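# Fully open incubator outer door and inner glass door

## Task

Swing the incubator's outer door and then the glass door behind it fully open so that both stay open without the robot holding them; never let a flask reach the floor, never slam either door open or closed, keep the robot upright and untilted, and finish with the gripper released and the robot moved away.

## Robot and tools

ROBOT. A Hello Robot Stretch 4, a single-arm mobile manipulator about 1.6 m tall. It has an omni-wheel base (rim within 0.23 m of the base origin), a lift on a vertical mast, one telescoping arm that reaches forward, a three-joint wrist (yaw, pitch, roll) and a two-finger gripper. There is only this one arm, so every joint target goes in one flat set of named values.

FRAMES. Base frame: origin on the floor below the base centre, x ahead, y to the left, z up. hand_pose is a point between the open fingertips, expressed in the base frame; with all wrist joints at 0 its axes line up with the base frame. Its printed position may be slightly wrong. The odometry frame is the base frame as it was when the scene began.

execute_actions. Argument "actions": a list holding one action, or empty (then it only reports state and images). Optional "cameras": list from head_camera, head_left_camera, head_right_camera, wrist_camera, all; omitted, null or ["all"] gives all, [] gives none, an unknown name rejects the call. An action contains "base", "joints" or both (plus optional "pace" and "contact_limits"), or else "end_of_arm" by itself. Motions in one action begin together but may finish at different moments. Unknown keys or out-of-range values reject the whole call and nothing moves; the only exception is a joint target past its range, which is clipped and run, with a note.
- "base": exactly one relative move from where the base currently is. {"translate_m": d} drives straight, forward positive, -2 to 2 m. {"strafe_m": d} slides sideways, left positive, -2 to 2 m. {"rotate_rad": d} spins in place, counter-clockwise (left) positive, -3.2 to 3.2 rad.
- "joints": absolute targets by name (not offsets). lift_m 0 to 1.2 m; arm_m 0 to 0.55 m (extension); wrist_yaw_rad -1.134 to 4.276 (0 ahead, positive leftward, 3.14 folded back, above 3.4 the arm may block); wrist_pitch_rad -1.117 to 4.259 (0 level, 1.57 pointing down); wrist_roll_rad -1.117 to 4.259 (0 fingers level, positive turns clockwise seen from behind); gripper_m -0.038 to 0.141 m fingertip gap (below 0 fingers press together). Done tolerances: lift and arm ±0.004, yaw and roll ±0.02, pitch ±0.05, gripper ±0.004.
- "pace": "slow", "default" (if omitted), "fast", "max". Base speeds 0.1/0.3/0.4/0.6 m/s and 1/2/3/4 rad/s respectively, reduced when the lift is above 0.2 (down to 0.3 m/s and 1 rad/s at 1.2 m).
- "contact_limits": {"arm_m": value} from 0 (gentlest) to 0.75 (firmest), default 0.5; the arm halts when it pushes harder than that. Use low values when pulling or pushing doors so they are not slammed.
- {"end_of_arm": "enable_torque"}: re-powers any wrist or gripper motor that shut itself off; it then holds its current spot.
A joint or base left out of an action may keep driving toward an earlier target without the status showing it. No action runs longer than 15 s. To unfold the wrist at the start, send lift_m 0.4 with wrist_yaw_rad 0 together.

wait: {"seconds": 0 to 10}; commands nothing and returns the same report as an empty action. zoom_image: {"camera": name, "region": [x0, y0, x1, y1]} in pixels of that camera's latest full image, top-left origin, at most 504 by 504. finished_scene: {"scene": current scene number}; final and irreversible, it reports whether the goal was met.

RESULTS. base_status and joint_status tell how each motion ended: "done"; "off_target" (stopped short, maybe still pushing); "contact_stop_at_<key>" (met resistance, holds where it stopped; the lift, arm or wheels go slack, so a lift may sag or the base may drift); "limit_stop_at_<name>" including own_body (about to hit itself, often with pitch below -0.2 and roll below -0.4 or above 4) and tilt (leaning over 6 degrees; lift, arm and wheels go slack and ignore commands); "time_out"; "torque_fault" (a wrist or gripper motor overloaded and went limp until enable_torque). A slack part resumes holding once commanded again. If a call reports a stop, later calls in the same reply are skipped. on_its_own lists what moved without being commanded; "held at" is a target, not a position. lidar_m: 12 distances in metres, 30-degree sectors counter-clockwise from straight ahead (4th left, 7th behind, 10th right); "-" means nothing seen or closer than 0.25 m; glass and thin legs may be missed. wrist_depth_mm: 7x7 grid of median depths 100-2000 mm from the top-left, "-" unknown. base_odometry counts wheel rotation, so slip looks like travel; if turned_by_wheels and turned_by_imu differ by over about 0.1 rad, something was hit. base_tilt in degrees, forward and right positive, with a fixed offset up to 1.5. motor_effort in percent of maximum, positive toward larger joint values (wheel positive turns the base right), bracket shows peak; a motor resting outside its normal range is pressing on something or loaded. Gripper reading and "done" do not confirm a grasp; a firm squeeze shows in gripper effort.

CAMERAS. head_camera atop the mast looks forward and down (turn the base to aim it); head_left_camera and head_right_camera are fisheyes beside it looking more steeply down and showing the base and arm; wrist_camera looks along the fingers, tips near the bottom of the image. Calibration values are approximate.

AVOID. Slamming doors (move slowly, low contact limits), flasks reaching the floor, tipping (no driving or turning with over 1 kg in the gripper and arm beyond 0.2; strong pulls with a high gripper are risky), pressing the gripper so hard the wrist faults, and fingertips jamming on surfaces below (raise the lift). The simulation continues while you think, and a loose object may be nudged occasionally. Doors must stay open on their own; release and back away before finishing.

Each tool is called after "Emit:" as a command line: name --argument value for each argument, lists and objects as JSON in quotes; but a table of rows of numbers goes row by row, as --pt "numbers of a row", without its own name.

## Session

Emit:
execute_actions --actions '[]'

Scene clock: 0.00 s.
base_odometry: x=+0.000 y=+0.000 heading=+0.000 (m, m, rad; odometry frame)
turned_by_wheels: +0.000 (rad since the last result)
turned_by_imu: +0.000 (rad since the last result)
base_tilt: forward=-0.2 right=-0.3 (deg)
lidar_m: 1.80 2.63 1.22 1.17 1.24 1.27 1.23 1.34 1.86 2.73 2.90 1.85
base_status: not commanded
joint_positions: lift_m=+0.282 arm_m=-0.003 wrist_yaw_rad=+3.149 wrist_pitch_rad=+0.005 wrist_roll_rad=-0.013 gripper_m=+0.057
joint_status: not commanded
motor_effort: lift_m=+19 arm_m=+0 wrist_yaw_rad=+0 wrist_pitch_rad=-8 wrist_roll_rad=+1 gripper_m=-3 wheel_0=+0 wheel_1=+0 wheel_2=+0 (%)
hand_pose: x=-0.1207 y=+0.0854 z=+0.4593 quat_wxyz=(-0.004, -0.002, -0.007, +1.000) (m; base frame)
wrist_depth_mm: - 138 1366 1397 1336 1366 1366 / - 124 1366 1397 1366 1336 1366 / - 126 181 1430 1366 1308 1366 / 122 138 1366 1336 1366 1366 1397 / 1366 1366 1397 1366 1366 1336 1336 / 1397 1397 195 1366 202 1336 1366 / 1098 1042 1138 150 1098 1182 1182
pictures: head_camera, head_left_camera, head_right_camera, wrist_camera
Images, in order (width x height): head_camera 420x560, head_left_camera 420x672, head_right_camera 420x672, wrist_camera 616x392.

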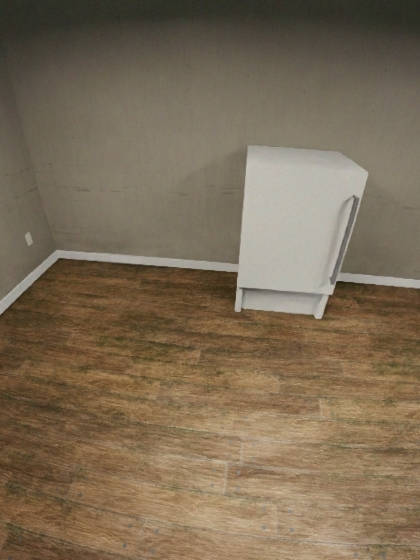

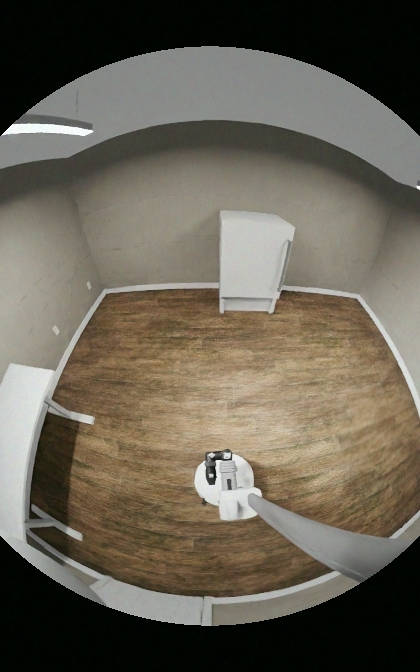

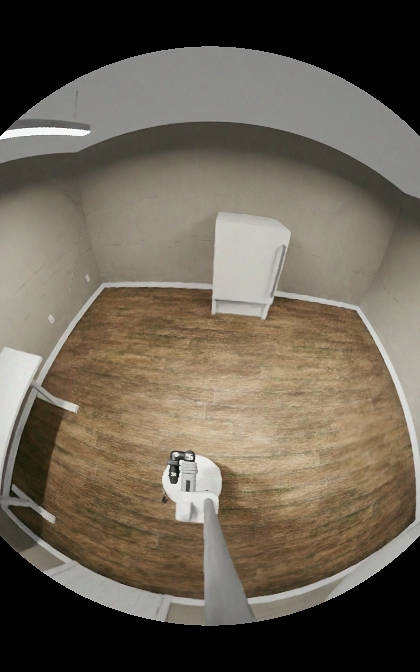

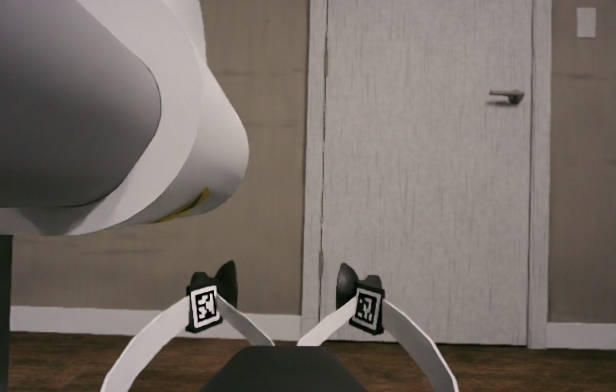

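Emit:
zoom_image --camera "head_camera" --region '[200, 120, 420, 340]'

Region (200, 120, 420, 340) of head_camera's 420x560 image, scaled by 2.291, with more detail than that image has.

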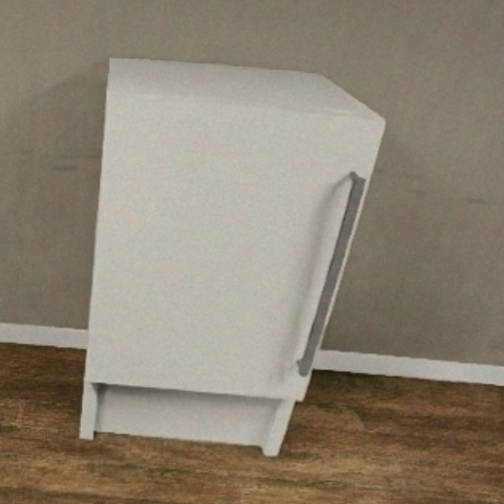

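Emit:
execute_actions --actions '[{"base": {"strafe_m": -0.75}, "joints": {"lift_m": 0.55, "wrist_yaw_rad": 0, "gripper_m": 0.12}, "pace": "fast"}]'

Emit:
execute_actions --actions '[{"base": {"translate_m": 0.8}, "pace": "fast"}]'

Scene clock: 3.83 s.
base_odometry: x=+0.000 y=-0.750 heading=+0.000 (m, m, rad; odometry frame)
turned_by_wheels: +0.000 (rad since the last result)
turned_by_imu: +0.002 (rad since the last result)
base_tilt: forward=-0.3 right=-0.4 (deg)
lidar_m: 1.68 1.86 2.00 1.94 1.74 1.35 1.29 1.35 1.98 1.99 2.12 2.48
base_status: done
joint_positions: lift_m=+0.550 arm_m=-0.003 wrist_yaw_rad=+0.000 wrist_pitch_rad=+0.005 wrist_roll_rad=-0.013 gripper_m=+0.120
joint_status: all done
motor_effort: lift_m=+21(24) arm_m=-1(0) wrist_yaw_rad=-1(8) wrist_pitch_rad=-8(8) wrist_roll_rad=+1(1) gripper_m=-1(5) wheel_0=-2(9) wheel_1=+2(12) wheel_2=+0(0) (%)
hand_pose: x=+0.4569 y=-0.0874 z=+0.7266 quat_wxyz=(+1.000, -0.007, +0.002, +0.000) (m; base frame)
wrist_depth_mm: - - - - - - - / - - - - - - - / - 1576 1576 - - - - / - 1537 1618 - - - - / - 1537 1576 - - - - / - 206 1576 - 202 - - / 1661 1576 1661 144 1708 1708 1808
pictures: head_camera, head_left_camera, head_right_camera, wrist_camera
camera_calibration (this result's frames):
wrist_camera: T_world_to_cam=[[-0.0439809, -0.99837, 0.0363802, -0.101435], [0.0127884, -0.0369751, -0.999234, 0.773496], [0.998951, -0.043482, 0.0143938, -0.241319], [0, 0, 0, 1]] pos_world=[0.226713, -0.0831624, 0.780068]
Images, in order (width x height): head_camera 420x560, head_left_camera 420x672, head_right_camera 420x672, wrist_camera 616x392.

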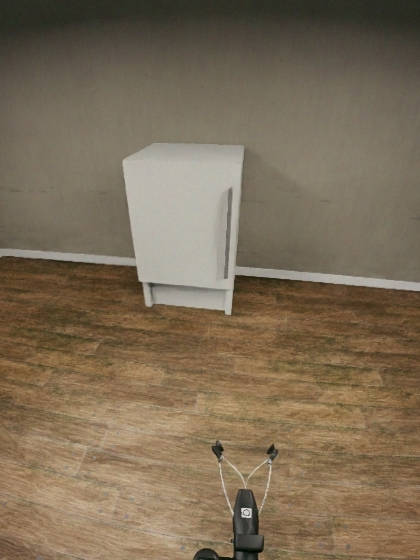

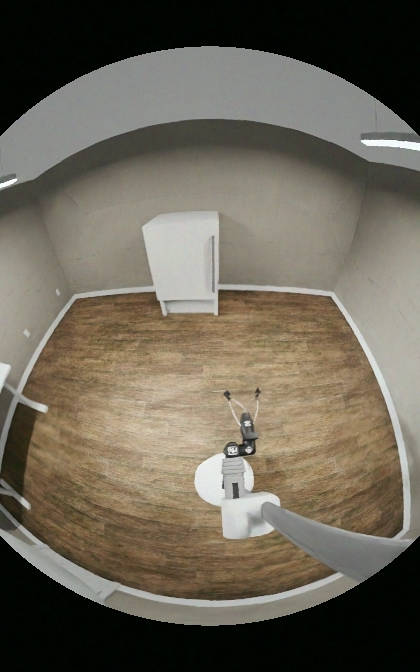

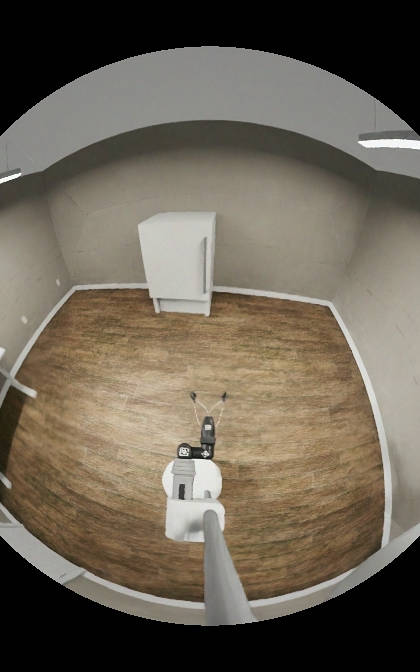

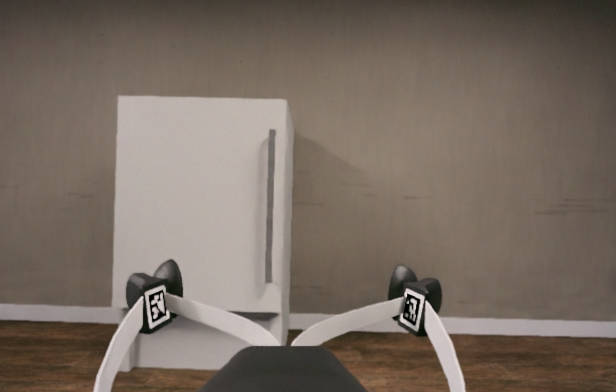

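Scene clock: 7.20 s.
base_odometry: x=+0.800 y=-0.750 heading=+0.000 (m, m, rad; odometry frame)
turned_by_wheels: +0.000 (rad since the last result)
turned_by_imu: -0.003 (rad since the last result)
base_tilt: forward=-0.5 right=-0.3 (deg)
lidar_m: 0.88 1.02 2.48 1.94 2.03 2.18 2.10 2.22 2.09 2.04 2.13 1.66
base_status: done
joint_positions: lift_m=+0.550 arm_m=-0.003 wrist_yaw_rad=+0.000 wrist_pitch_rad=+0.005 wrist_roll_rad=-0.013 gripper_m=+0.120
joint_status: not commanded
motor_effort: lift_m=+21(21) arm_m=-1(1) wrist_yaw_rad=+0(1) wrist_pitch_rad=-8(8) wrist_roll_rad=+1(2) gripper_m=-1(0) wheel_0=-1(0) wheel_1=-1(7) wheel_2=+0(13) (%)
hand_pose: x=+0.4569 y=-0.0874 z=+0.7266 quat_wxyz=(+1.000, -0.007, +0.002, +0.000) (m; base frame)
wrist_depth_mm: 750 750 741 1397 1397 1397 1397 / 750 750 750 1397 1430 1397 1430 / 759 750 741 1430 1430 1397 1397 / 750 759 741 1397 1464 1366 1397 / 750 741 741 1397 1430 1397 1430 / 759 206 750 1430 204 1430 1366 / 741 750 732 144 1397 1366 1366
pictures: head_camera, head_left_camera, head_right_camera, wrist_camera
camera_calibration (this result's frames):
wrist_camera: T_world_to_cam=[[-0.0439983, -0.998369, 0.0363802, -0.101432], [0.0127877, -0.0369753, -0.999234, 0.773496], [0.99895, -0.0434994, 0.0143937, -0.241319], [0, 0, 0, 1]] pos_world=[0.226711, -0.0831634, 0.780068]
Images, in order (width x height): head_camera 420x560, head_left_camera 420x672, head_right_camera 420x672, wrist_camera 616x392.

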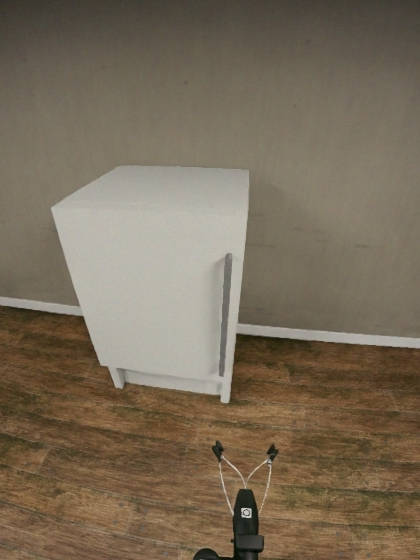

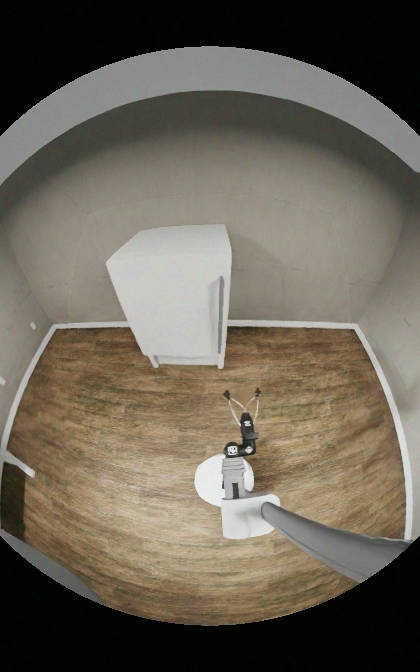

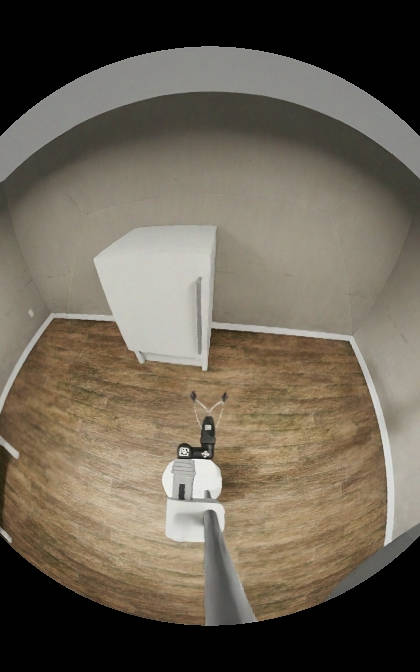

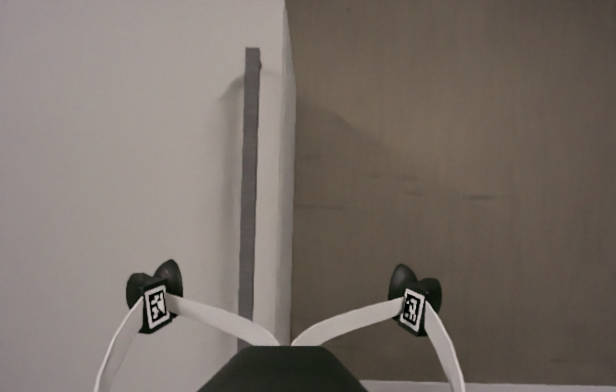

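Emit:
execute_actions --actions '[{"base": {"strafe_m": 0.085}, "joints": {"lift_m": 0.47, "arm_m": 0.33}, "pace": "fast"}]' --cameras '["head_camera", "wrist_camera"]'

Scene clock: 9.83 s.
base_odometry: x=+0.800 y=-0.665 heading=+0.000 (m, m, rad; odometry frame)
turned_by_wheels: +0.000 (rad since the last result)
turned_by_imu: -0.001 (rad since the last result)
base_tilt: forward=-0.1 right=-0.2 (deg)
lidar_m: 0.90 1.00 2.49 1.85 1.92 2.16 2.10 2.22 2.19 2.12 2.19 1.68
base_status: done
joint_positions: lift_m=+0.470 arm_m=+0.329 wrist_yaw_rad=+0.000 wrist_pitch_rad=+0.005 wrist_roll_rad=-0.013 gripper_m=+0.120
joint_status: all done
motor_effort: lift_m=+16(19) arm_m=+6(7) wrist_yaw_rad=+0(1) wrist_pitch_rad=-8(8) wrist_roll_rad=+2(1) gripper_m=+0(1) wheel_0=+1(11) wheel_1=-1(12) wheel_2=-1(0) (%)
hand_pose: x=+0.7883 y=-0.0874 z=+0.6471 quat_wxyz=(+1.000, -0.007, +0.002, +0.000) (m; base frame)
wrist_depth_mm: 421 424 421 421 1060 1078 1098 / 421 421 421 418 1078 1098 1098 / 424 421 421 421 1078 1060 1078 / 421 421 421 421 1098 1098 1060 / 421 418 418 421 1078 1098 1078 / 418 206 421 421 204 1060 1078 / 418 415 421 143 1078 1078 1078
pictures: head_camera, wrist_camera
camera_calibration (this result's frames):
wrist_camera: T_world_to_cam=[[-0.0438891, -0.998374, 0.0363762, -0.0840061], [0.0128815, -0.0369737, -0.999233, 0.689684], [0.998953, -0.0433868, 0.0144833, -0.571314], [0, 0, 0, 1]] pos_world=[0.558145, -0.0831568, 0.700485]
Images, in order (width x height): head_camera 420x560, wrist_camera 616x392.

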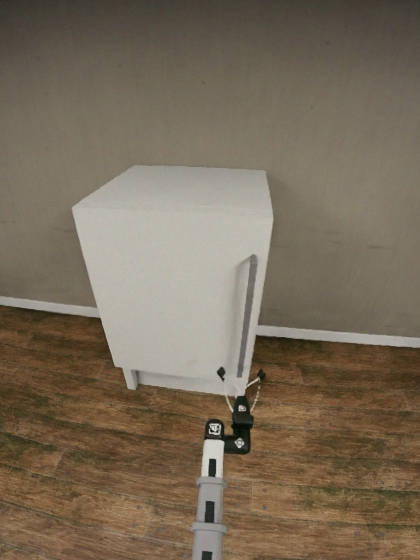

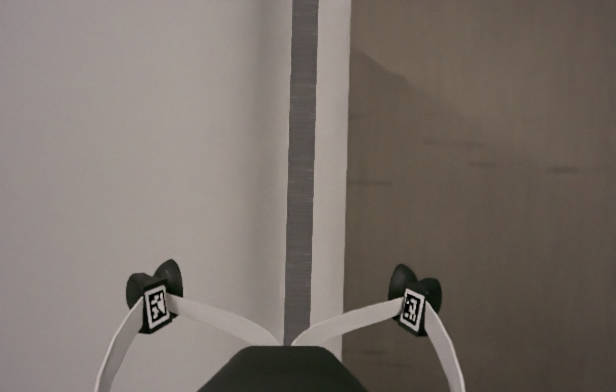

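Emit:
execute_actions --actions '[{"joints": {"arm_m": 0.465, "gripper_m": 0.09}, "contact_limits": {"arm_m": 0.2}}]' --cameras '["head_camera", "wrist_camera"]'

Scene clock: 11.57 s.
base_odometry: x=+0.800 y=-0.665 heading=+0.000 (m, m, rad; odometry frame)
turned_by_wheels: +0.000 (rad since the last result)
turned_by_imu: +0.000 (rad since the last result)
base_tilt: forward=-0.2 right=-0.3 (deg)
lidar_m: 0.89 1.03 2.48 1.85 1.89 2.17 2.10 2.21 2.16 2.13 2.20 1.66
base_status: not commanded
joint_positions: lift_m=+0.470 arm_m=+0.464 wrist_yaw_rad=+0.000 wrist_pitch_rad=+0.005 wrist_roll_rad=-0.013 gripper_m=+0.090
joint_status: all done
motor_effort: lift_m=+16(16) arm_m=+6(7) wrist_yaw_rad=+0(0) wrist_pitch_rad=-7(7) wrist_roll_rad=+1(1) gripper_m=-2(0) wheel_0=+1(1) wheel_1=-1(1) wheel_2=+0(1) (%)
contact_limits: arm_m 0.2
hand_pose: x=+0.9233 y=-0.0874 z=+0.6471 quat_wxyz=(+1.000, -0.007, +0.002, +0.000) (m; base frame)
wrist_depth_mm: 286 287 285 216 960 946 976 / 286 285 287 286 946 960 976 / 286 286 285 285 946 976 960 / 285 285 285 283 946 931 960 / 286 286 283 285 960 960 960 / 286 285 213 215 205 946 976 / 285 282 285 147 960 960 946
pictures: head_camera, wrist_camera
camera_calibration (this result's frames):
wrist_camera: T_world_to_cam=[[-0.0440009, -0.998369, 0.0363755, -0.0780104], [0.0128933, -0.0369752, -0.999233, 0.687938], [0.998948, -0.0434981, 0.0144992, -0.706164], [0, 0, 0, 1]] pos_world=[0.693119, -0.0831633, 0.700486]
Images, in order (width x height): head_camera 420x560, wrist_camera 616x392.

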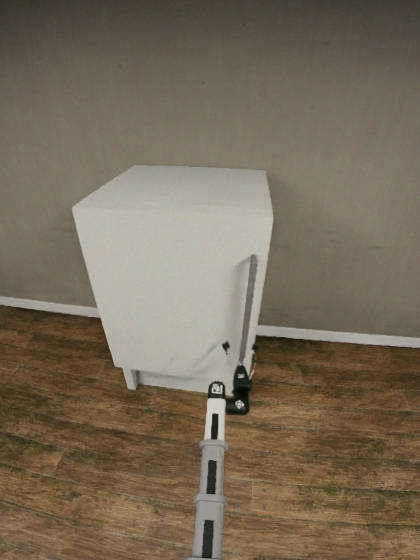

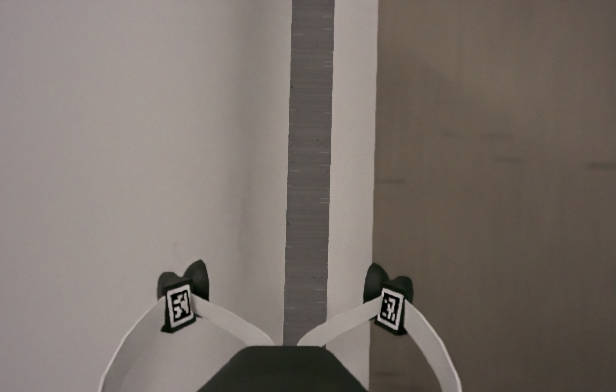

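Emit:
execute_actions --actions '[{"base": {"strafe_m": -0.011}, "joints": {"arm_m": 0.475}, "contact_limits": {"arm_m": 0.2}}]' --cameras '["wrist_camera"]'

Emit:
execute_actions --actions '[{"joints": {"gripper_m": 0.0}}]' --cameras '["head_camera", "wrist_camera"]'

Scene clock: 12.53 s.
base_odometry: x=+0.800 y=-0.676 heading=-0.001 (m, m, rad; odometry frame)
turned_by_wheels: +0.000 (rad since the last result)
turned_by_imu: +0.000 (rad since the last result)
base_tilt: forward=-0.3 right=-0.2 (deg)
lidar_m: 0.88 1.01 2.48 1.88 1.94 2.16 2.09 2.19 2.18 2.11 2.21 1.65
base_status: done
joint_positions: lift_m=+0.470 arm_m=+0.474 wrist_yaw_rad=+0.000 wrist_pitch_rad=+0.005 wrist_roll_rad=-0.013 gripper_m=+0.090
joint_status: all done
motor_effort: lift_m=+16(16) arm_m=+6(5) wrist_yaw_rad=+0(1) wrist_pitch_rad=-7(7) wrist_roll_rad=+2(2) gripper_m=-1(2) wheel_0=-1(8) wheel_1=-1(7) wheel_2=+0(0) (%)
contact_limits: arm_m 0.2
hand_pose: x=+0.9332 y=-0.0874 z=+0.6471 quat_wxyz=(+1.000, -0.007, +0.002, +0.000) (m; base frame)
wrist_depth_mm: 274 277 276 272 960 946 946 / 274 274 276 205 946 946 946 / 276 274 273 204 946 931 946 / 274 274 274 204 946 960 931 / 274 273 274 204 931 931 931 / 274 274 213 204 206 931 946 / 274 273 274 148 946 931 946
pictures: wrist_camera
camera_calibration (this result's frames):
wrist_camera: T_world_to_cam=[[-0.0440201, -0.998368, 0.0363756, -0.077559], [0.0128925, -0.0369755, -0.999233, 0.687809], [0.998947, -0.0435174, 0.0144991, -0.71613], [0, 0, 0, 1]] pos_world=[0.703094, -0.0831644, 0.700486]
Images, in order (width x height): wrist_camera 616x392.

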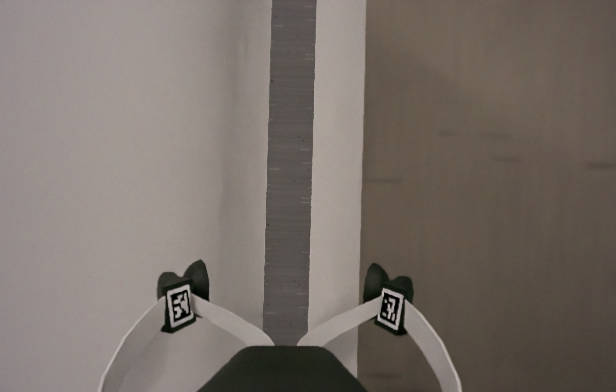

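Scene clock: 14.27 s.
base_odometry: x=+0.800 y=-0.676 heading=+0.000 (m, m, rad; odometry frame)
turned_by_wheels: +0.000 (rad since the last result)
turned_by_imu: +0.000 (rad since the last result)
base_tilt: forward=-0.2 right=-0.3 (deg)
lidar_m: 0.90 1.02 2.47 1.87 1.93 2.15 2.10 2.20 2.17 2.12 2.18 1.65
base_status: not commanded
joint_positions: lift_m=+0.470 arm_m=+0.475 wrist_yaw_rad=+0.002 wrist_pitch_rad=+0.005 wrist_roll_rad=-0.013 gripper_m=+0.000
joint_status: all done
motor_effort: lift_m=+16(16) arm_m=+1(6) wrist_yaw_rad=-6(11) wrist_pitch_rad=-8(9) wrist_roll_rad=+2(2) gripper_m=-18(17) wheel_0=-3(2) wheel_1=-2(2) wheel_2=+3(3) (%)
hand_pose: x=+0.9344 y=-0.0870 z=+0.6470 quat_wxyz=(+1.000, -0.007, +0.003, +0.001) (m; base frame)
wrist_depth_mm: 274 273 272 272 931 946 946 / 274 272 271 201 960 946 931 / 271 271 271 201 960 917 946 / 272 273 271 200 946 946 960 / 272 272 270 200 946 931 946 / 272 271 188 200 931 931 960 / 271 271 270 200 931 946 931
pictures: head_camera, wrist_camera
camera_calibration (this result's frames):
wrist_camera: T_world_to_cam=[[-0.0425097, -0.998433, 0.03639, -0.0785008], [0.0126153, -0.0369564, -0.999237, 0.687979], [0.999016, -0.0420182, 0.0141666, -0.716934], [0, 0, 0, 1]] pos_world=[0.704212, -0.0830768, 0.700467]
Images, in order (width x height): head_camera 420x560, wrist_camera 616x392.

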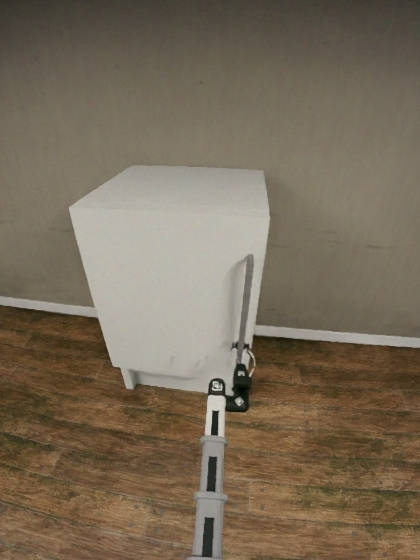

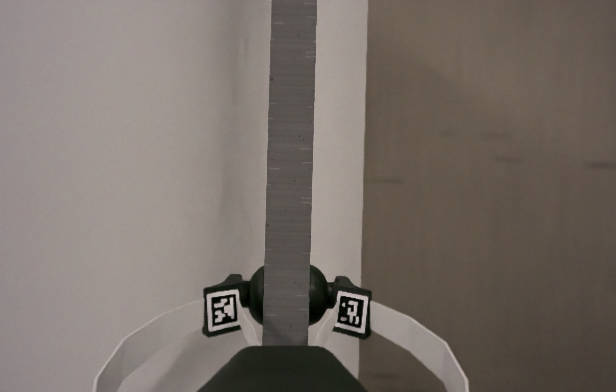

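Emit:
execute_actions --actions '[{"base": {"strafe_m": 0.012}, "joints": {"arm_m": 0.415}, "pace": "slow"}]' --cameras '["head_camera", "wrist_camera"]'

Scene clock: 16.73 s.
base_odometry: x=+0.800 y=-0.664 heading=-0.001 (m, m, rad; odometry frame)
turned_by_wheels: +0.000 (rad since the last result)
turned_by_imu: +0.000 (rad since the last result)
base_tilt: forward=-0.2 right=-0.3 (deg)
lidar_m: 0.83 0.98 2.46 1.86 1.91 2.16 2.10 2.21 2.17 2.12 2.20 1.66
base_status: done
joint_positions: lift_m=+0.470 arm_m=+0.416 wrist_yaw_rad=+0.002 wrist_pitch_rad=+0.005 wrist_roll_rad=-0.013 gripper_m=+0.000
joint_status: all done
motor_effort: lift_m=+16(16) arm_m=-7(13) wrist_yaw_rad=-5(17) wrist_pitch_rad=-8(8) wrist_roll_rad=+2(2) gripper_m=-15(18) wheel_0=-1(6) wheel_1=+0(2) wheel_2=+0(4) (%)
hand_pose: x=+0.8758 y=-0.0869 z=+0.6470 quat_wxyz=(+1.000, -0.007, +0.002, +0.001) (m; base frame)
wrist_depth_mm: 291 283 274 200 991 1008 1008 / 289 282 276 199 1008 976 991 / 289 281 273 200 1008 1008 991 / 289 281 274 203 991 976 991 / 290 281 273 211 991 1008 991 / 289 282 189 197 1008 991 1008 / 289 277 274 196 1008 991 991
pictures: head_camera, wrist_camera
camera_calibration (this result's frames):
wrist_camera: T_world_to_cam=[[-0.0421869, -0.998447, 0.0363828, -0.0811754], [0.0127975, -0.0369522, -0.999235, 0.688609], [0.999028, -0.041689, 0.0143365, -0.658539], [0, 0, 0, 1]] pos_world=[0.645662, -0.0830575, 0.700477]
Images, in order (width x height): head_camera 420x560, wrist_camera 616x392.

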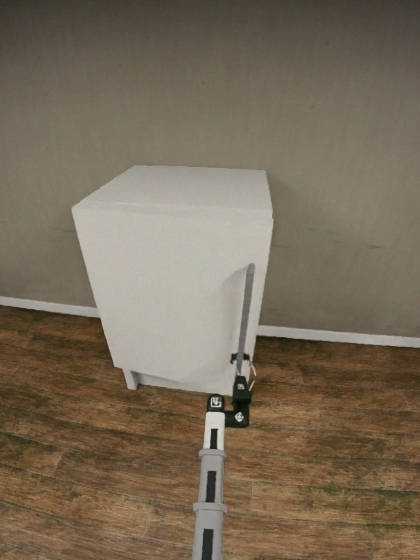

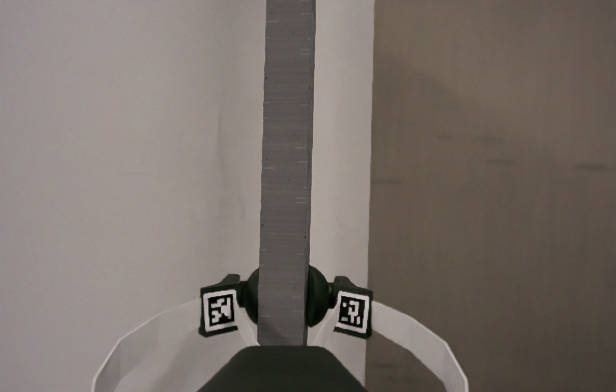

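Emit:
execute_actions --actions '[{"base": {"strafe_m": 0.03}, "joints": {"arm_m": 0.33}}]' --cameras '["wrist_camera"]'

Scene clock: 18.30 s.
base_odometry: x=+0.800 y=-0.634 heading=+0.000 (m, m, rad; odometry frame)
turned_by_wheels: +0.000 (rad since the last result)
turned_by_imu: +0.000 (rad since the last result)
base_tilt: forward=-0.2 right=-0.4 (deg)
lidar_m: 0.74 0.96 2.47 1.82 1.89 2.15 2.10 2.20 2.21 2.15 2.19 1.68
base_status: done
joint_positions: lift_m=+0.470 arm_m=+0.331 wrist_yaw_rad=+0.004 wrist_pitch_rad=+0.005 wrist_roll_rad=-0.013 gripper_m=+0.000
joint_status: all done
motor_effort: lift_m=+16(16) arm_m=-7(8) wrist_yaw_rad=-11(15) wrist_pitch_rad=-8(8) wrist_roll_rad=+2(1) gripper_m=-17(18) wheel_0=+1(12) wheel_1=+1(7) wheel_2=+0(1) (%)
hand_pose: x=+0.7909 y=-0.0863 z=+0.6470 quat_wxyz=(+1.000, -0.007, +0.003, +0.002) (m; base frame)
wrist_depth_mm: 325 301 283 200 1098 1098 1078 / 324 300 282 203 1078 1078 1098 / 324 300 281 205 1118 1098 1078 / 322 297 279 209 1060 1078 1078 / 322 297 277 211 1098 1118 1060 / 322 300 189 193 254 1118 1078 / 320 289 281 192 1060 1078 1098
pictures: wrist_camera
camera_calibration (this result's frames):
wrist_camera: T_world_to_cam=[[-0.0403406, -0.998523, 0.03639, -0.085696], [0.0127082, -0.0369294, -0.999237, 0.689744], [0.999105, -0.0398474, 0.0141792, -0.573484], [0, 0, 0, 1]] pos_world=[0.560749, -0.0829495, 0.700468]
Images, in order (width x height): wrist_camera 616x392.

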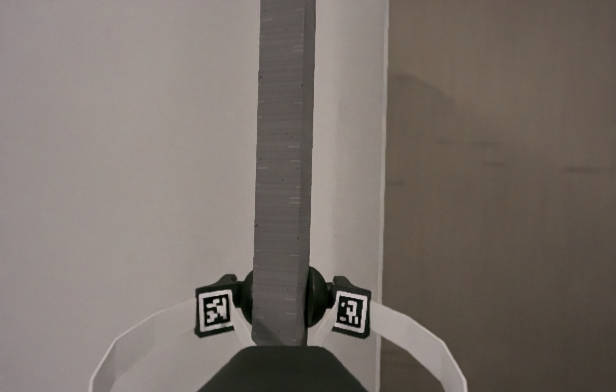

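Emit:
execute_actions --actions '[{"base": {"strafe_m": 0.055}, "joints": {"arm_m": 0.24}}]' --cameras '["wrist_camera"]'

Scene clock: 19.70 s.
base_odometry: x=+0.800 y=-0.579 heading=+0.000 (m, m, rad; odometry frame)
turned_by_wheels: +0.000 (rad since the last result)
turned_by_imu: +0.000 (rad since the last result)
base_tilt: forward=-0.3 right=-0.4 (deg)
lidar_m: 0.66 0.91 2.51 1.78 1.83 2.14 2.09 2.20 2.24 2.20 2.18 1.67
base_status: done
joint_positions: lift_m=+0.470 arm_m=+0.241 wrist_yaw_rad=+0.001 wrist_pitch_rad=+0.006 wrist_roll_rad=-0.013 gripper_m=+0.000
joint_status: all done
motor_effort: lift_m=+16(16) arm_m=-7(7) wrist_yaw_rad=-3(14) wrist_pitch_rad=-10(9) wrist_roll_rad=+2(3) gripper_m=-14(17) wheel_0=+4(8) wheel_1=+2(8) wheel_2=-1(3) (%)
hand_pose: x=+0.7006 y=-0.0871 z=+0.6469 quat_wxyz=(+1.000, -0.007, +0.003, +0.001) (m; base frame)
wrist_depth_mm: 384 332 297 196 251 1182 1160 / 384 334 294 196 249 1182 1182 / 379 330 293 198 248 1182 1205 / 379 329 293 200 247 1182 1160 / 379 327 291 202 248 1182 1160 / 375 329 189 193 240 1182 1205 / 373 309 296 190 246 1160 1182
pictures: wrist_camera
camera_calibration (this result's frames):
wrist_camera: T_world_to_cam=[[-0.0429965, -0.998412, 0.036407, -0.0882442], [0.012217, -0.0369634, -0.999242, 0.691093], [0.999001, -0.0425192, 0.0137869, -0.483246], [0, 0, 0, 1]] pos_world=[0.470526, -0.0831061, 0.700445]
Images, in order (width x height): wrist_camera 616x392.

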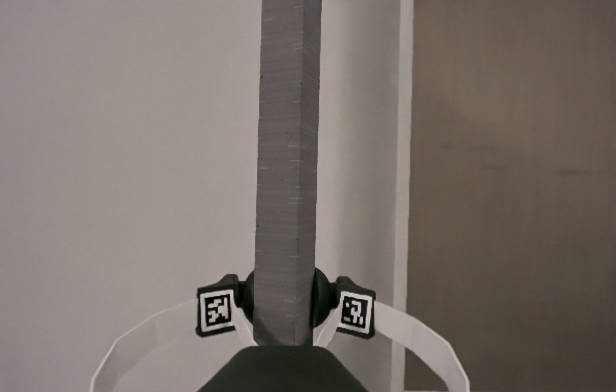

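Emit:
execute_actions --actions '[{"base": {"strafe_m": 0.065}, "joints": {"arm_m": 0.155}}]'

Scene clock: 22.53 s.
base_odometry: x=+0.800 y=-0.514 heading=+0.000 (m, m, rad; odometry frame)
turned_by_wheels: +0.000 (rad since the last result)
turned_by_imu: +0.000 (rad since the last result)
base_tilt: forward=-0.2 right=-0.3 (deg)
lidar_m: 0.55 0.91 2.50 1.73 1.78 2.14 2.09 2.19 2.32 2.27 2.21 0.62
base_status: done
joint_positions: lift_m=+0.470 arm_m=+0.156 wrist_yaw_rad=+0.005 wrist_pitch_rad=+0.006 wrist_roll_rad=-0.013 gripper_m=+0.000
joint_status: all done
on_its_own: wrist_yaw_rad is at rest, and its effort (-14) is outside its rest range (-13 to +13)
motor_effort: lift_m=+16(16) arm_m=-7(8) wrist_yaw_rad=-14(15) wrist_pitch_rad=-11(11) wrist_roll_rad=+3(1) gripper_m=-16(18) wheel_0=+4(8) wheel_1=+0(6) wheel_2=+3(4) (%)
hand_pose: x=+0.6161 y=-0.0859 z=+0.6467 quat_wxyz=(+1.000, -0.007, +0.003, +0.003) (m; base frame)
wrist_depth_mm: 504 387 314 195 237 1255 1229 / 500 387 312 195 236 1281 1255 / 496 382 312 196 236 1255 1255 / 496 384 309 198 235 1281 1281 / 496 375 307 199 236 1255 1229 / 488 379 188 190 224 1205 1281 / 484 343 315 186 230 1255 1229
pictures: head_camera, head_left_camera, head_right_camera, wrist_camera
camera_calibration (this result's frames):
wrist_camera: T_world_to_cam=[[-0.0389382, -0.998577, 0.0364345, -0.093241], [0.0117544, -0.0369174, -0.999249, 0.692287], [0.999172, -0.0384807, 0.0131751, -0.398068], [0, 0, 0, 1]] pos_world=[0.38597, -0.0828689, 0.700409]
Images, in order (width x height): head_camera 420x560, head_left_camera 420x672, head_right_camera 420x672, wrist_camera 616x392.

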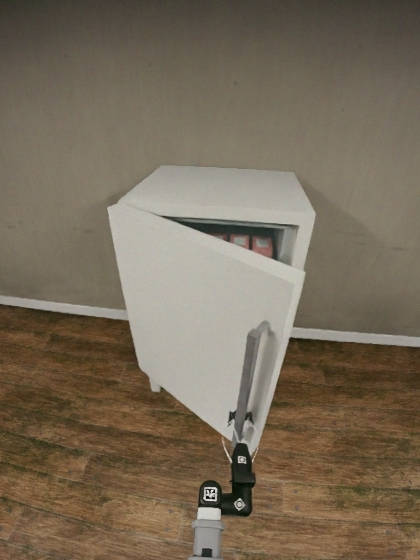

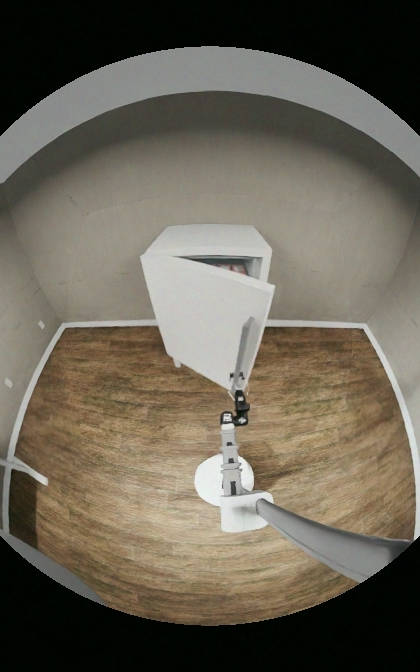

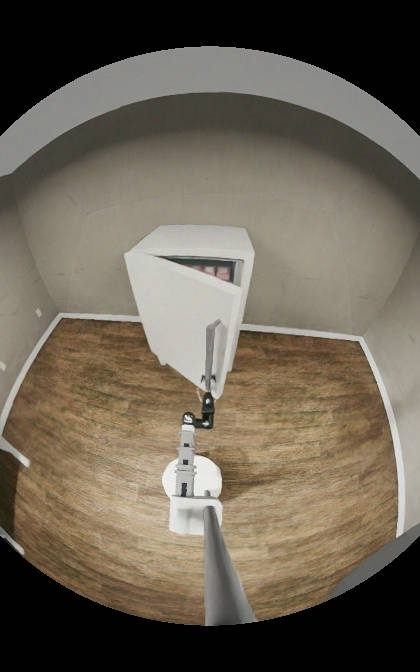

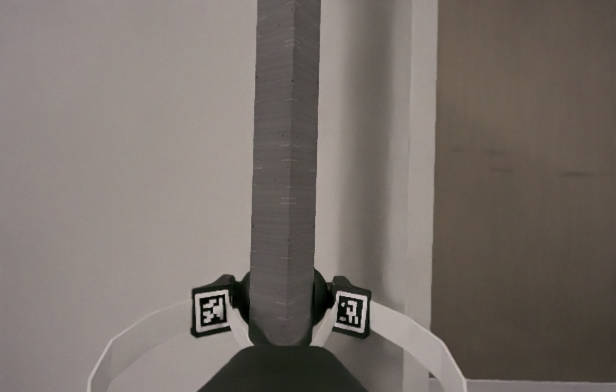

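Emit:
execute_actions --actions '[{"joints": {"gripper_m": 0.05}}]' --cameras '["wrist_camera"]'

Emit:
execute_actions --actions '[{"joints": {"arm_m": 0.06}}]' --cameras '["head_camera", "wrist_camera"]'

Scene clock: 24.17 s.
base_odometry: x=+0.800 y=-0.514 heading=+0.000 (m, m, rad; odometry frame)
turned_by_wheels: +0.000 (rad since the last result)
turned_by_imu: -0.001 (rad since the last result)
base_tilt: forward=-0.3 right=-0.3 (deg)
lidar_m: 0.57 0.91 2.49 1.70 1.76 2.14 2.08 2.19 2.32 2.28 2.23 0.63
base_status: not commanded
joint_positions: lift_m=+0.470 arm_m=+0.156 wrist_yaw_rad=+0.000 wrist_pitch_rad=+0.005 wrist_roll_rad=-0.013 gripper_m=+0.050
joint_status: all done
motor_effort: lift_m=+16(16) arm_m=-6(7) wrist_yaw_rad=+1(15) wrist_pitch_rad=-8(11) wrist_roll_rad=+1(1) gripper_m=-5(18) wheel_0=+1(4) wheel_1=+0(0) wheel_2=+0(2) (%)
hand_pose: x=+0.6155 y=-0.0875 z=+0.6469 quat_wxyz=(+1.000, -0.007, +0.003, +0.000) (m; base frame)
wrist_depth_mm: 500 394 327 207 250 1281 1281 / 500 389 325 207 249 1281 1255 / 500 392 324 206 249 1281 1255 / 488 389 320 206 249 1281 1255 / 488 384 319 204 249 1281 1229 / 488 384 191 204 238 1255 1229 / 480 362 324 151 241 1281 1281
pictures: wrist_camera
camera_calibration (this result's frames):
wrist_camera: T_world_to_cam=[[-0.0444662, -0.998348, 0.0363965, -0.0914139], [0.0124007, -0.0369813, -0.999239, 0.692071], [0.998934, -0.043981, 0.0140247, -0.398406], [0, 0, 0, 1]] pos_world=[0.385335, -0.0831915, 0.700459]
Images, in order (width x height): wrist_camera 616x392.

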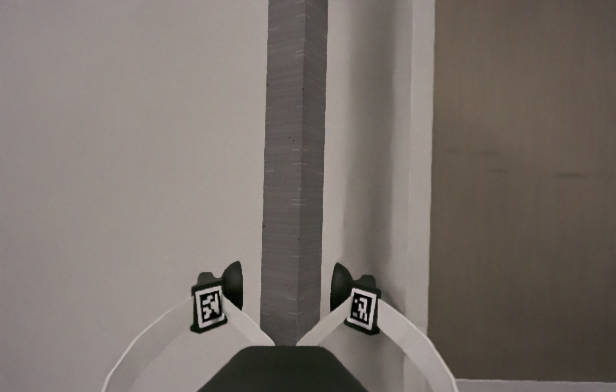

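Scene clock: 25.43 s.
base_odometry: x=+0.800 y=-0.514 heading=+0.000 (m, m, rad; odometry frame)
turned_by_wheels: +0.000 (rad since the last result)
turned_by_imu: +0.000 (rad since the last result)
base_tilt: forward=-0.2 right=-0.4 (deg)
lidar_m: 0.58 0.92 2.49 1.71 1.76 2.13 2.09 2.17 2.33 2.28 2.19 0.62
base_status: not commanded
joint_positions: lift_m=+0.470 arm_m=+0.061 wrist_yaw_rad=+0.000 wrist_pitch_rad=+0.005 wrist_roll_rad=-0.013 gripper_m=+0.050
joint_status: all done
motor_effort: lift_m=+16(16) arm_m=-7(6) wrist_yaw_rad=+0(0) wrist_pitch_rad=-8(8) wrist_roll_rad=+2(2) gripper_m=-5(5) wheel_0=+1(1) wheel_1=+0(0) wheel_2=+0(0) (%)
hand_pose: x=+0.5205 y=-0.0874 z=+0.6470 quat_wxyz=(+1.000, -0.007, +0.003, +0.000) (m; base frame)
wrist_depth_mm: 668 521 433 347 377 1366 1397 / 661 525 430 347 377 1366 1397 / 661 521 430 345 382 1366 1336 / 654 517 430 343 1366 1397 1366 / 654 517 430 306 1336 1336 1336 / 654 517 191 296 357 1397 1366 / 647 484 436 151 334 1308 1397
pictures: head_camera, wrist_camera
camera_calibration (this result's frames):
wrist_camera: T_world_to_cam=[[-0.0441365, -0.998363, 0.0363869, -0.0957061], [0.0126272, -0.036977, -0.999236, 0.693194], [0.998946, -0.0436434, 0.0142385, -0.303703], [0, 0, 0, 1]] pos_world=[0.290406, -0.0831718, 0.700471]
Images, in order (width x height): head_camera 420x560, wrist_camera 616x392.

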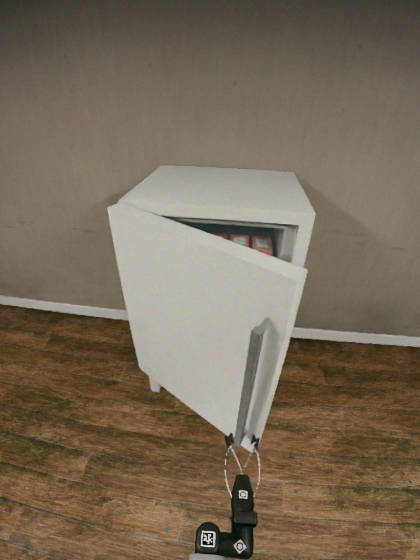

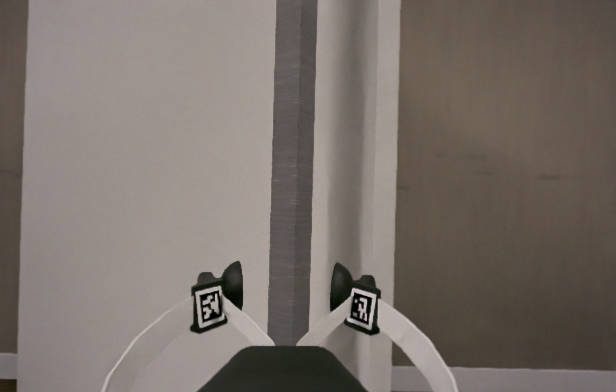

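Emit:
execute_actions --actions '[{"base": {"strafe_m": -0.32}, "joints": {"gripper_m": 0.0, "wrist_yaw_rad": 0.2}, "pace": "fast"}]' --cameras '[]'

Emit:
execute_actions --actions '[{"joints": {"arm_m": 0.30, "wrist_yaw_rad": 0.5}, "pace": "fast", "contact_limits": {"arm_m": 0.2}}]'

Scene clock: 28.50 s.
base_odometry: x=+0.800 y=-0.834 heading=+0.000 (m, m, rad; odometry frame)
turned_by_wheels: +0.000 (rad since the last result)
turned_by_imu: +0.000 (rad since the last result)
base_tilt: forward=-0.2 right=-0.2 (deg)
lidar_m: 0.62 0.63 2.46 2.04 2.09 2.16 2.10 2.23 2.02 1.94 2.08 1.66
base_status: done
joint_positions: lift_m=+0.470 arm_m=+0.061 wrist_yaw_rad=+0.200 wrist_pitch_rad=+0.005 wrist_roll_rad=-0.013 gripper_m=+0.000
joint_status: all done
motor_effort: lift_m=+16(17) arm_m=-6(6) wrist_yaw_rad=+1(1) wrist_pitch_rad=-8(8) wrist_roll_rad=+1(1) gripper_m=-6(7) wheel_0=+0(9) wheel_1=+2(15) wheel_2=-1(2) (%)
hand_pose: x=+0.5321 y=-0.0284 z=+0.6470 quat_wxyz=(+0.995, -0.007, +0.002, +0.100) (m; base frame)
wrist_depth_mm: 415 362 878 820 1336 1229 1182 / 407 362 960 866 1308 1255 1182 / 332 364 1281 904 1281 1229 1160 / 397 362 1281 798 1281 1255 1160 / 394 364 1281 798 1308 1255 1182 / 392 364 187 204 1281 1281 1182 / 387 342 788 768 699 1205 1182
pictures: none
No camera images: the call's "cameras" was empty. Leave "cameras" out to get every camera's image.

Scene clock: 30.03 s.
base_odometry: x=+0.800 y=-0.834 heading=+0.000 (m, m, rad; odometry frame)
turned_by_wheels: +0.000 (rad since the last result)
turned_by_imu: +0.000 (rad since the last result)
base_tilt: forward=-0.2 right=-0.4 (deg)
lidar_m: 0.62 0.62 2.48 2.04 2.09 2.17 2.10 2.22 2.01 1.96 2.07 1.66
base_status: not commanded
joint_positions: lift_m=+0.470 arm_m=+0.299 wrist_yaw_rad=+0.500 wrist_pitch_rad=+0.005 wrist_roll_rad=-0.013 gripper_m=+0.000
joint_status: all done
motor_effort: lift_m=+16(16) arm_m=+6(8) wrist_yaw_rad=+0(9) wrist_pitch_rad=-7(8) wrist_roll_rad=+1(2) gripper_m=-5(6) wheel_0=+0(0) wheel_1=+2(2) wheel_2=-1(2) (%)
contact_limits: arm_m 0.2
hand_pose: x=+0.7649 y=+0.0616 z=+0.6470 quat_wxyz=(+0.969, -0.007, +0.001, +0.247) (m; base frame)
wrist_depth_mm: 161 798 891 831 480 931 904 / 162 809 820 759 473 946 891 / 162 820 1008 1078 473 946 866 / 161 809 991 1098 477 917 891 / 162 820 820 707 480 946 866 / 162 809 187 204 462 931 878 / 162 715 723 732 309 946 866
pictures: head_camera, head_left_camera, head_right_camera, wrist_camera
camera_calibration (this result's frames):
wrist_camera: T_world_to_cam=[[0.439931, -0.897295, 0.0363752, -0.312619], [0.0290429, -0.0262683, -0.999233, 0.682465], [0.897562, 0.44065, 0.0145038, -0.493736], [0, 0, 0, 1]] pos_world=[0.560868, -0.0450196, 0.700474]
Images, in order (width x height): head_camera 420x560, head_left_camera 420x672, head_right_camera 420x672, wrist_camera 616x392.

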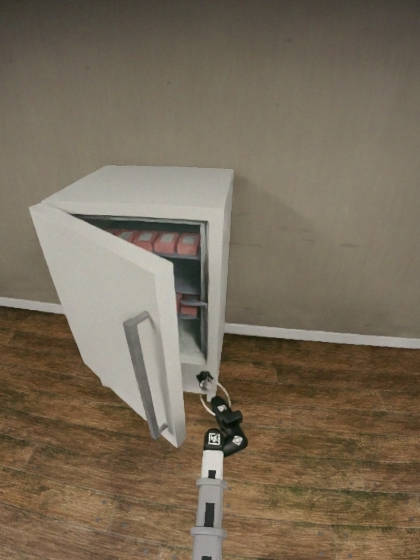

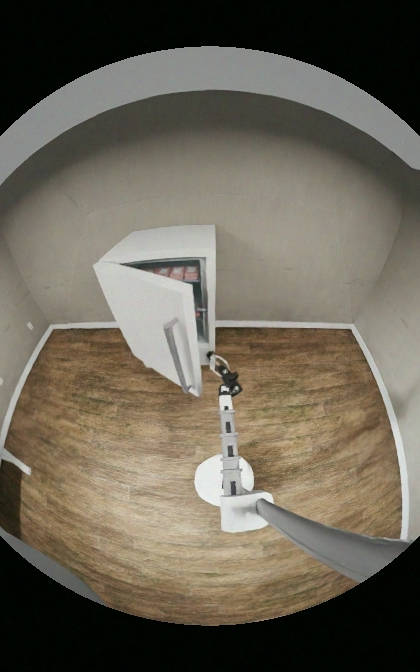

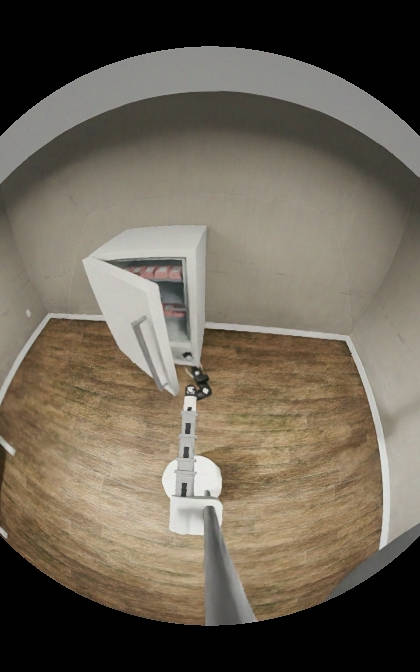

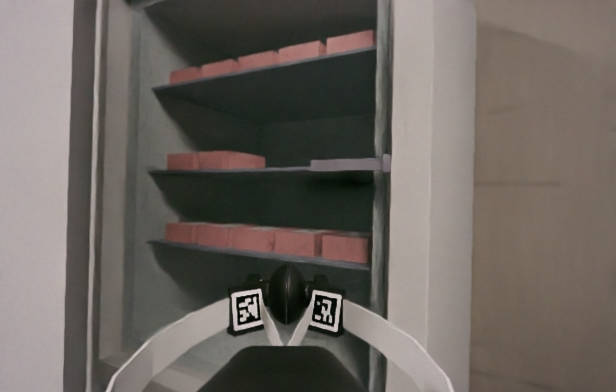

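Emit:
execute_actions --actions '[{"joints": {"arm_m": 0.37, "wrist_yaw_rad": 0.9}, "contact_limits": {"arm_m": 0.2}}]' --cameras '["head_camera"]'

Emit:
execute_actions --actions '[{"base": {"strafe_m": 0.15}, "joints": {"arm_m": 0.22}, "pace": "slow"}]' --cameras '["head_camera", "wrist_camera"]'

Scene clock: 31.83 s.
base_odometry: x=+0.800 y=-0.834 heading=+0.000 (m, m, rad; odometry frame)
turned_by_wheels: +0.000 (rad since the last result)
turned_by_imu: +0.000 (rad since the last result)
base_tilt: forward=-0.3 right=-0.2 (deg)
lidar_m: 0.62 0.60 2.49 2.04 2.08 2.18 2.11 2.21 1.99 1.95 2.06 1.66
base_status: not commanded
joint_positions: lift_m=+0.470 arm_m=+0.369 wrist_yaw_rad=+0.900 wrist_pitch_rad=+0.005 wrist_roll_rad=-0.013 gripper_m=+0.000
joint_status: all done
motor_effort: lift_m=+17(17) arm_m=+6(10) wrist_yaw_rad=+0(12) wrist_pitch_rad=-7(7) wrist_roll_rad=+2(2) gripper_m=-6(6) wheel_0=+0(1) wheel_1=+1(2) wheel_2=-1(2) (%)
contact_limits: arm_m 0.2
hand_pose: x=+0.7876 y=+0.1716 z=+0.6471 quat_wxyz=(+0.900, -0.007, -0.001, +0.435) (m; base frame)
wrist_depth_mm: 110 175 473 854 759 525 430 / 110 177 492 831 732 723 603 / 110 178 500 831 1008 878 370 / 110 180 517 831 976 866 585 / 109 183 525 820 647 521 442 / 110 182 189 204 991 878 424 / 110 144 357 715 387 707 621
pictures: head_camera
Images, in order (width x height): head_camera 420x560.

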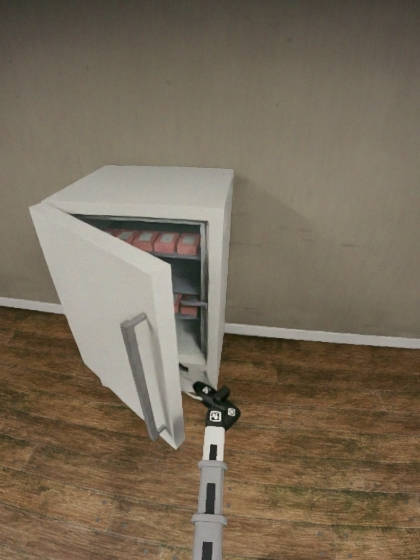

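Scene clock: 34.60 s.
base_odometry: x=+0.800 y=-0.684 heading=+0.000 (m, m, rad; odometry frame)
turned_by_wheels: +0.000 (rad since the last result)
turned_by_imu: -0.001 (rad since the last result)
base_tilt: forward=-0.4 right=-0.4 (deg)
lidar_m: 0.50 0.47 2.48 1.85 1.95 2.16 2.10 2.21 2.16 2.11 2.19 1.66
base_status: done
joint_positions: lift_m=+0.470 arm_m=+0.221 wrist_yaw_rad=+0.900 wrist_pitch_rad=+0.005 wrist_roll_rad=-0.013 gripper_m=+0.000
joint_status: all done
motor_effort: lift_m=+17(16) arm_m=-7(10) wrist_yaw_rad=+1(13) wrist_pitch_rad=-7(8) wrist_roll_rad=+3(3) gripper_m=-6(6) wheel_0=-1(11) wheel_1=+3(7) wheel_2=-1(2) (%)
hand_pose: x=+0.6399 y=+0.1716 z=+0.6470 quat_wxyz=(+0.900, -0.007, -0.001, +0.435) (m; base frame)
wrist_depth_mm: 121 163 251 525 798 809 585 / 122 164 251 535 809 732 715 / 122 164 251 544 809 991 891 / 122 165 254 549 798 976 866 / 123 167 256 559 820 691 569 / 123 167 188 204 831 1008 866 / 123 146 225 399 427 707 715
pictures: head_camera, wrist_camera
camera_calibration (this result's frames):
wrist_camera: T_world_to_cam=[[0.754499, -0.655292, 0.0363783, -0.401755], [0.0369269, -0.0129548, -0.999234, 0.681632], [0.655262, 0.755264, 0.0144235, -0.328916], [0, 0, 0, 1]] pos_world=[0.493479, -0.00601813, 0.700469]
Images, in order (width x height): head_camera 420x560, wrist_camera 616x392.

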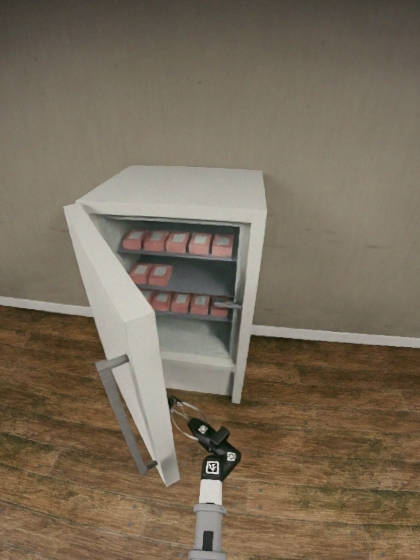

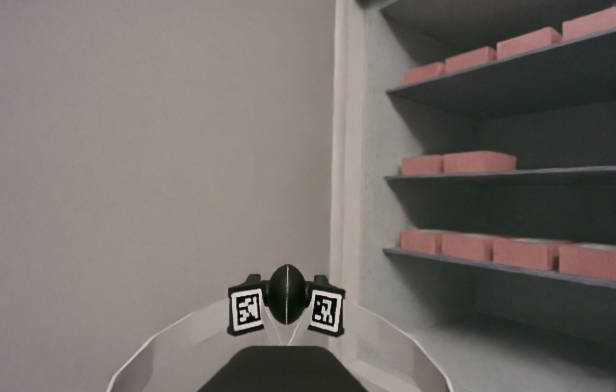

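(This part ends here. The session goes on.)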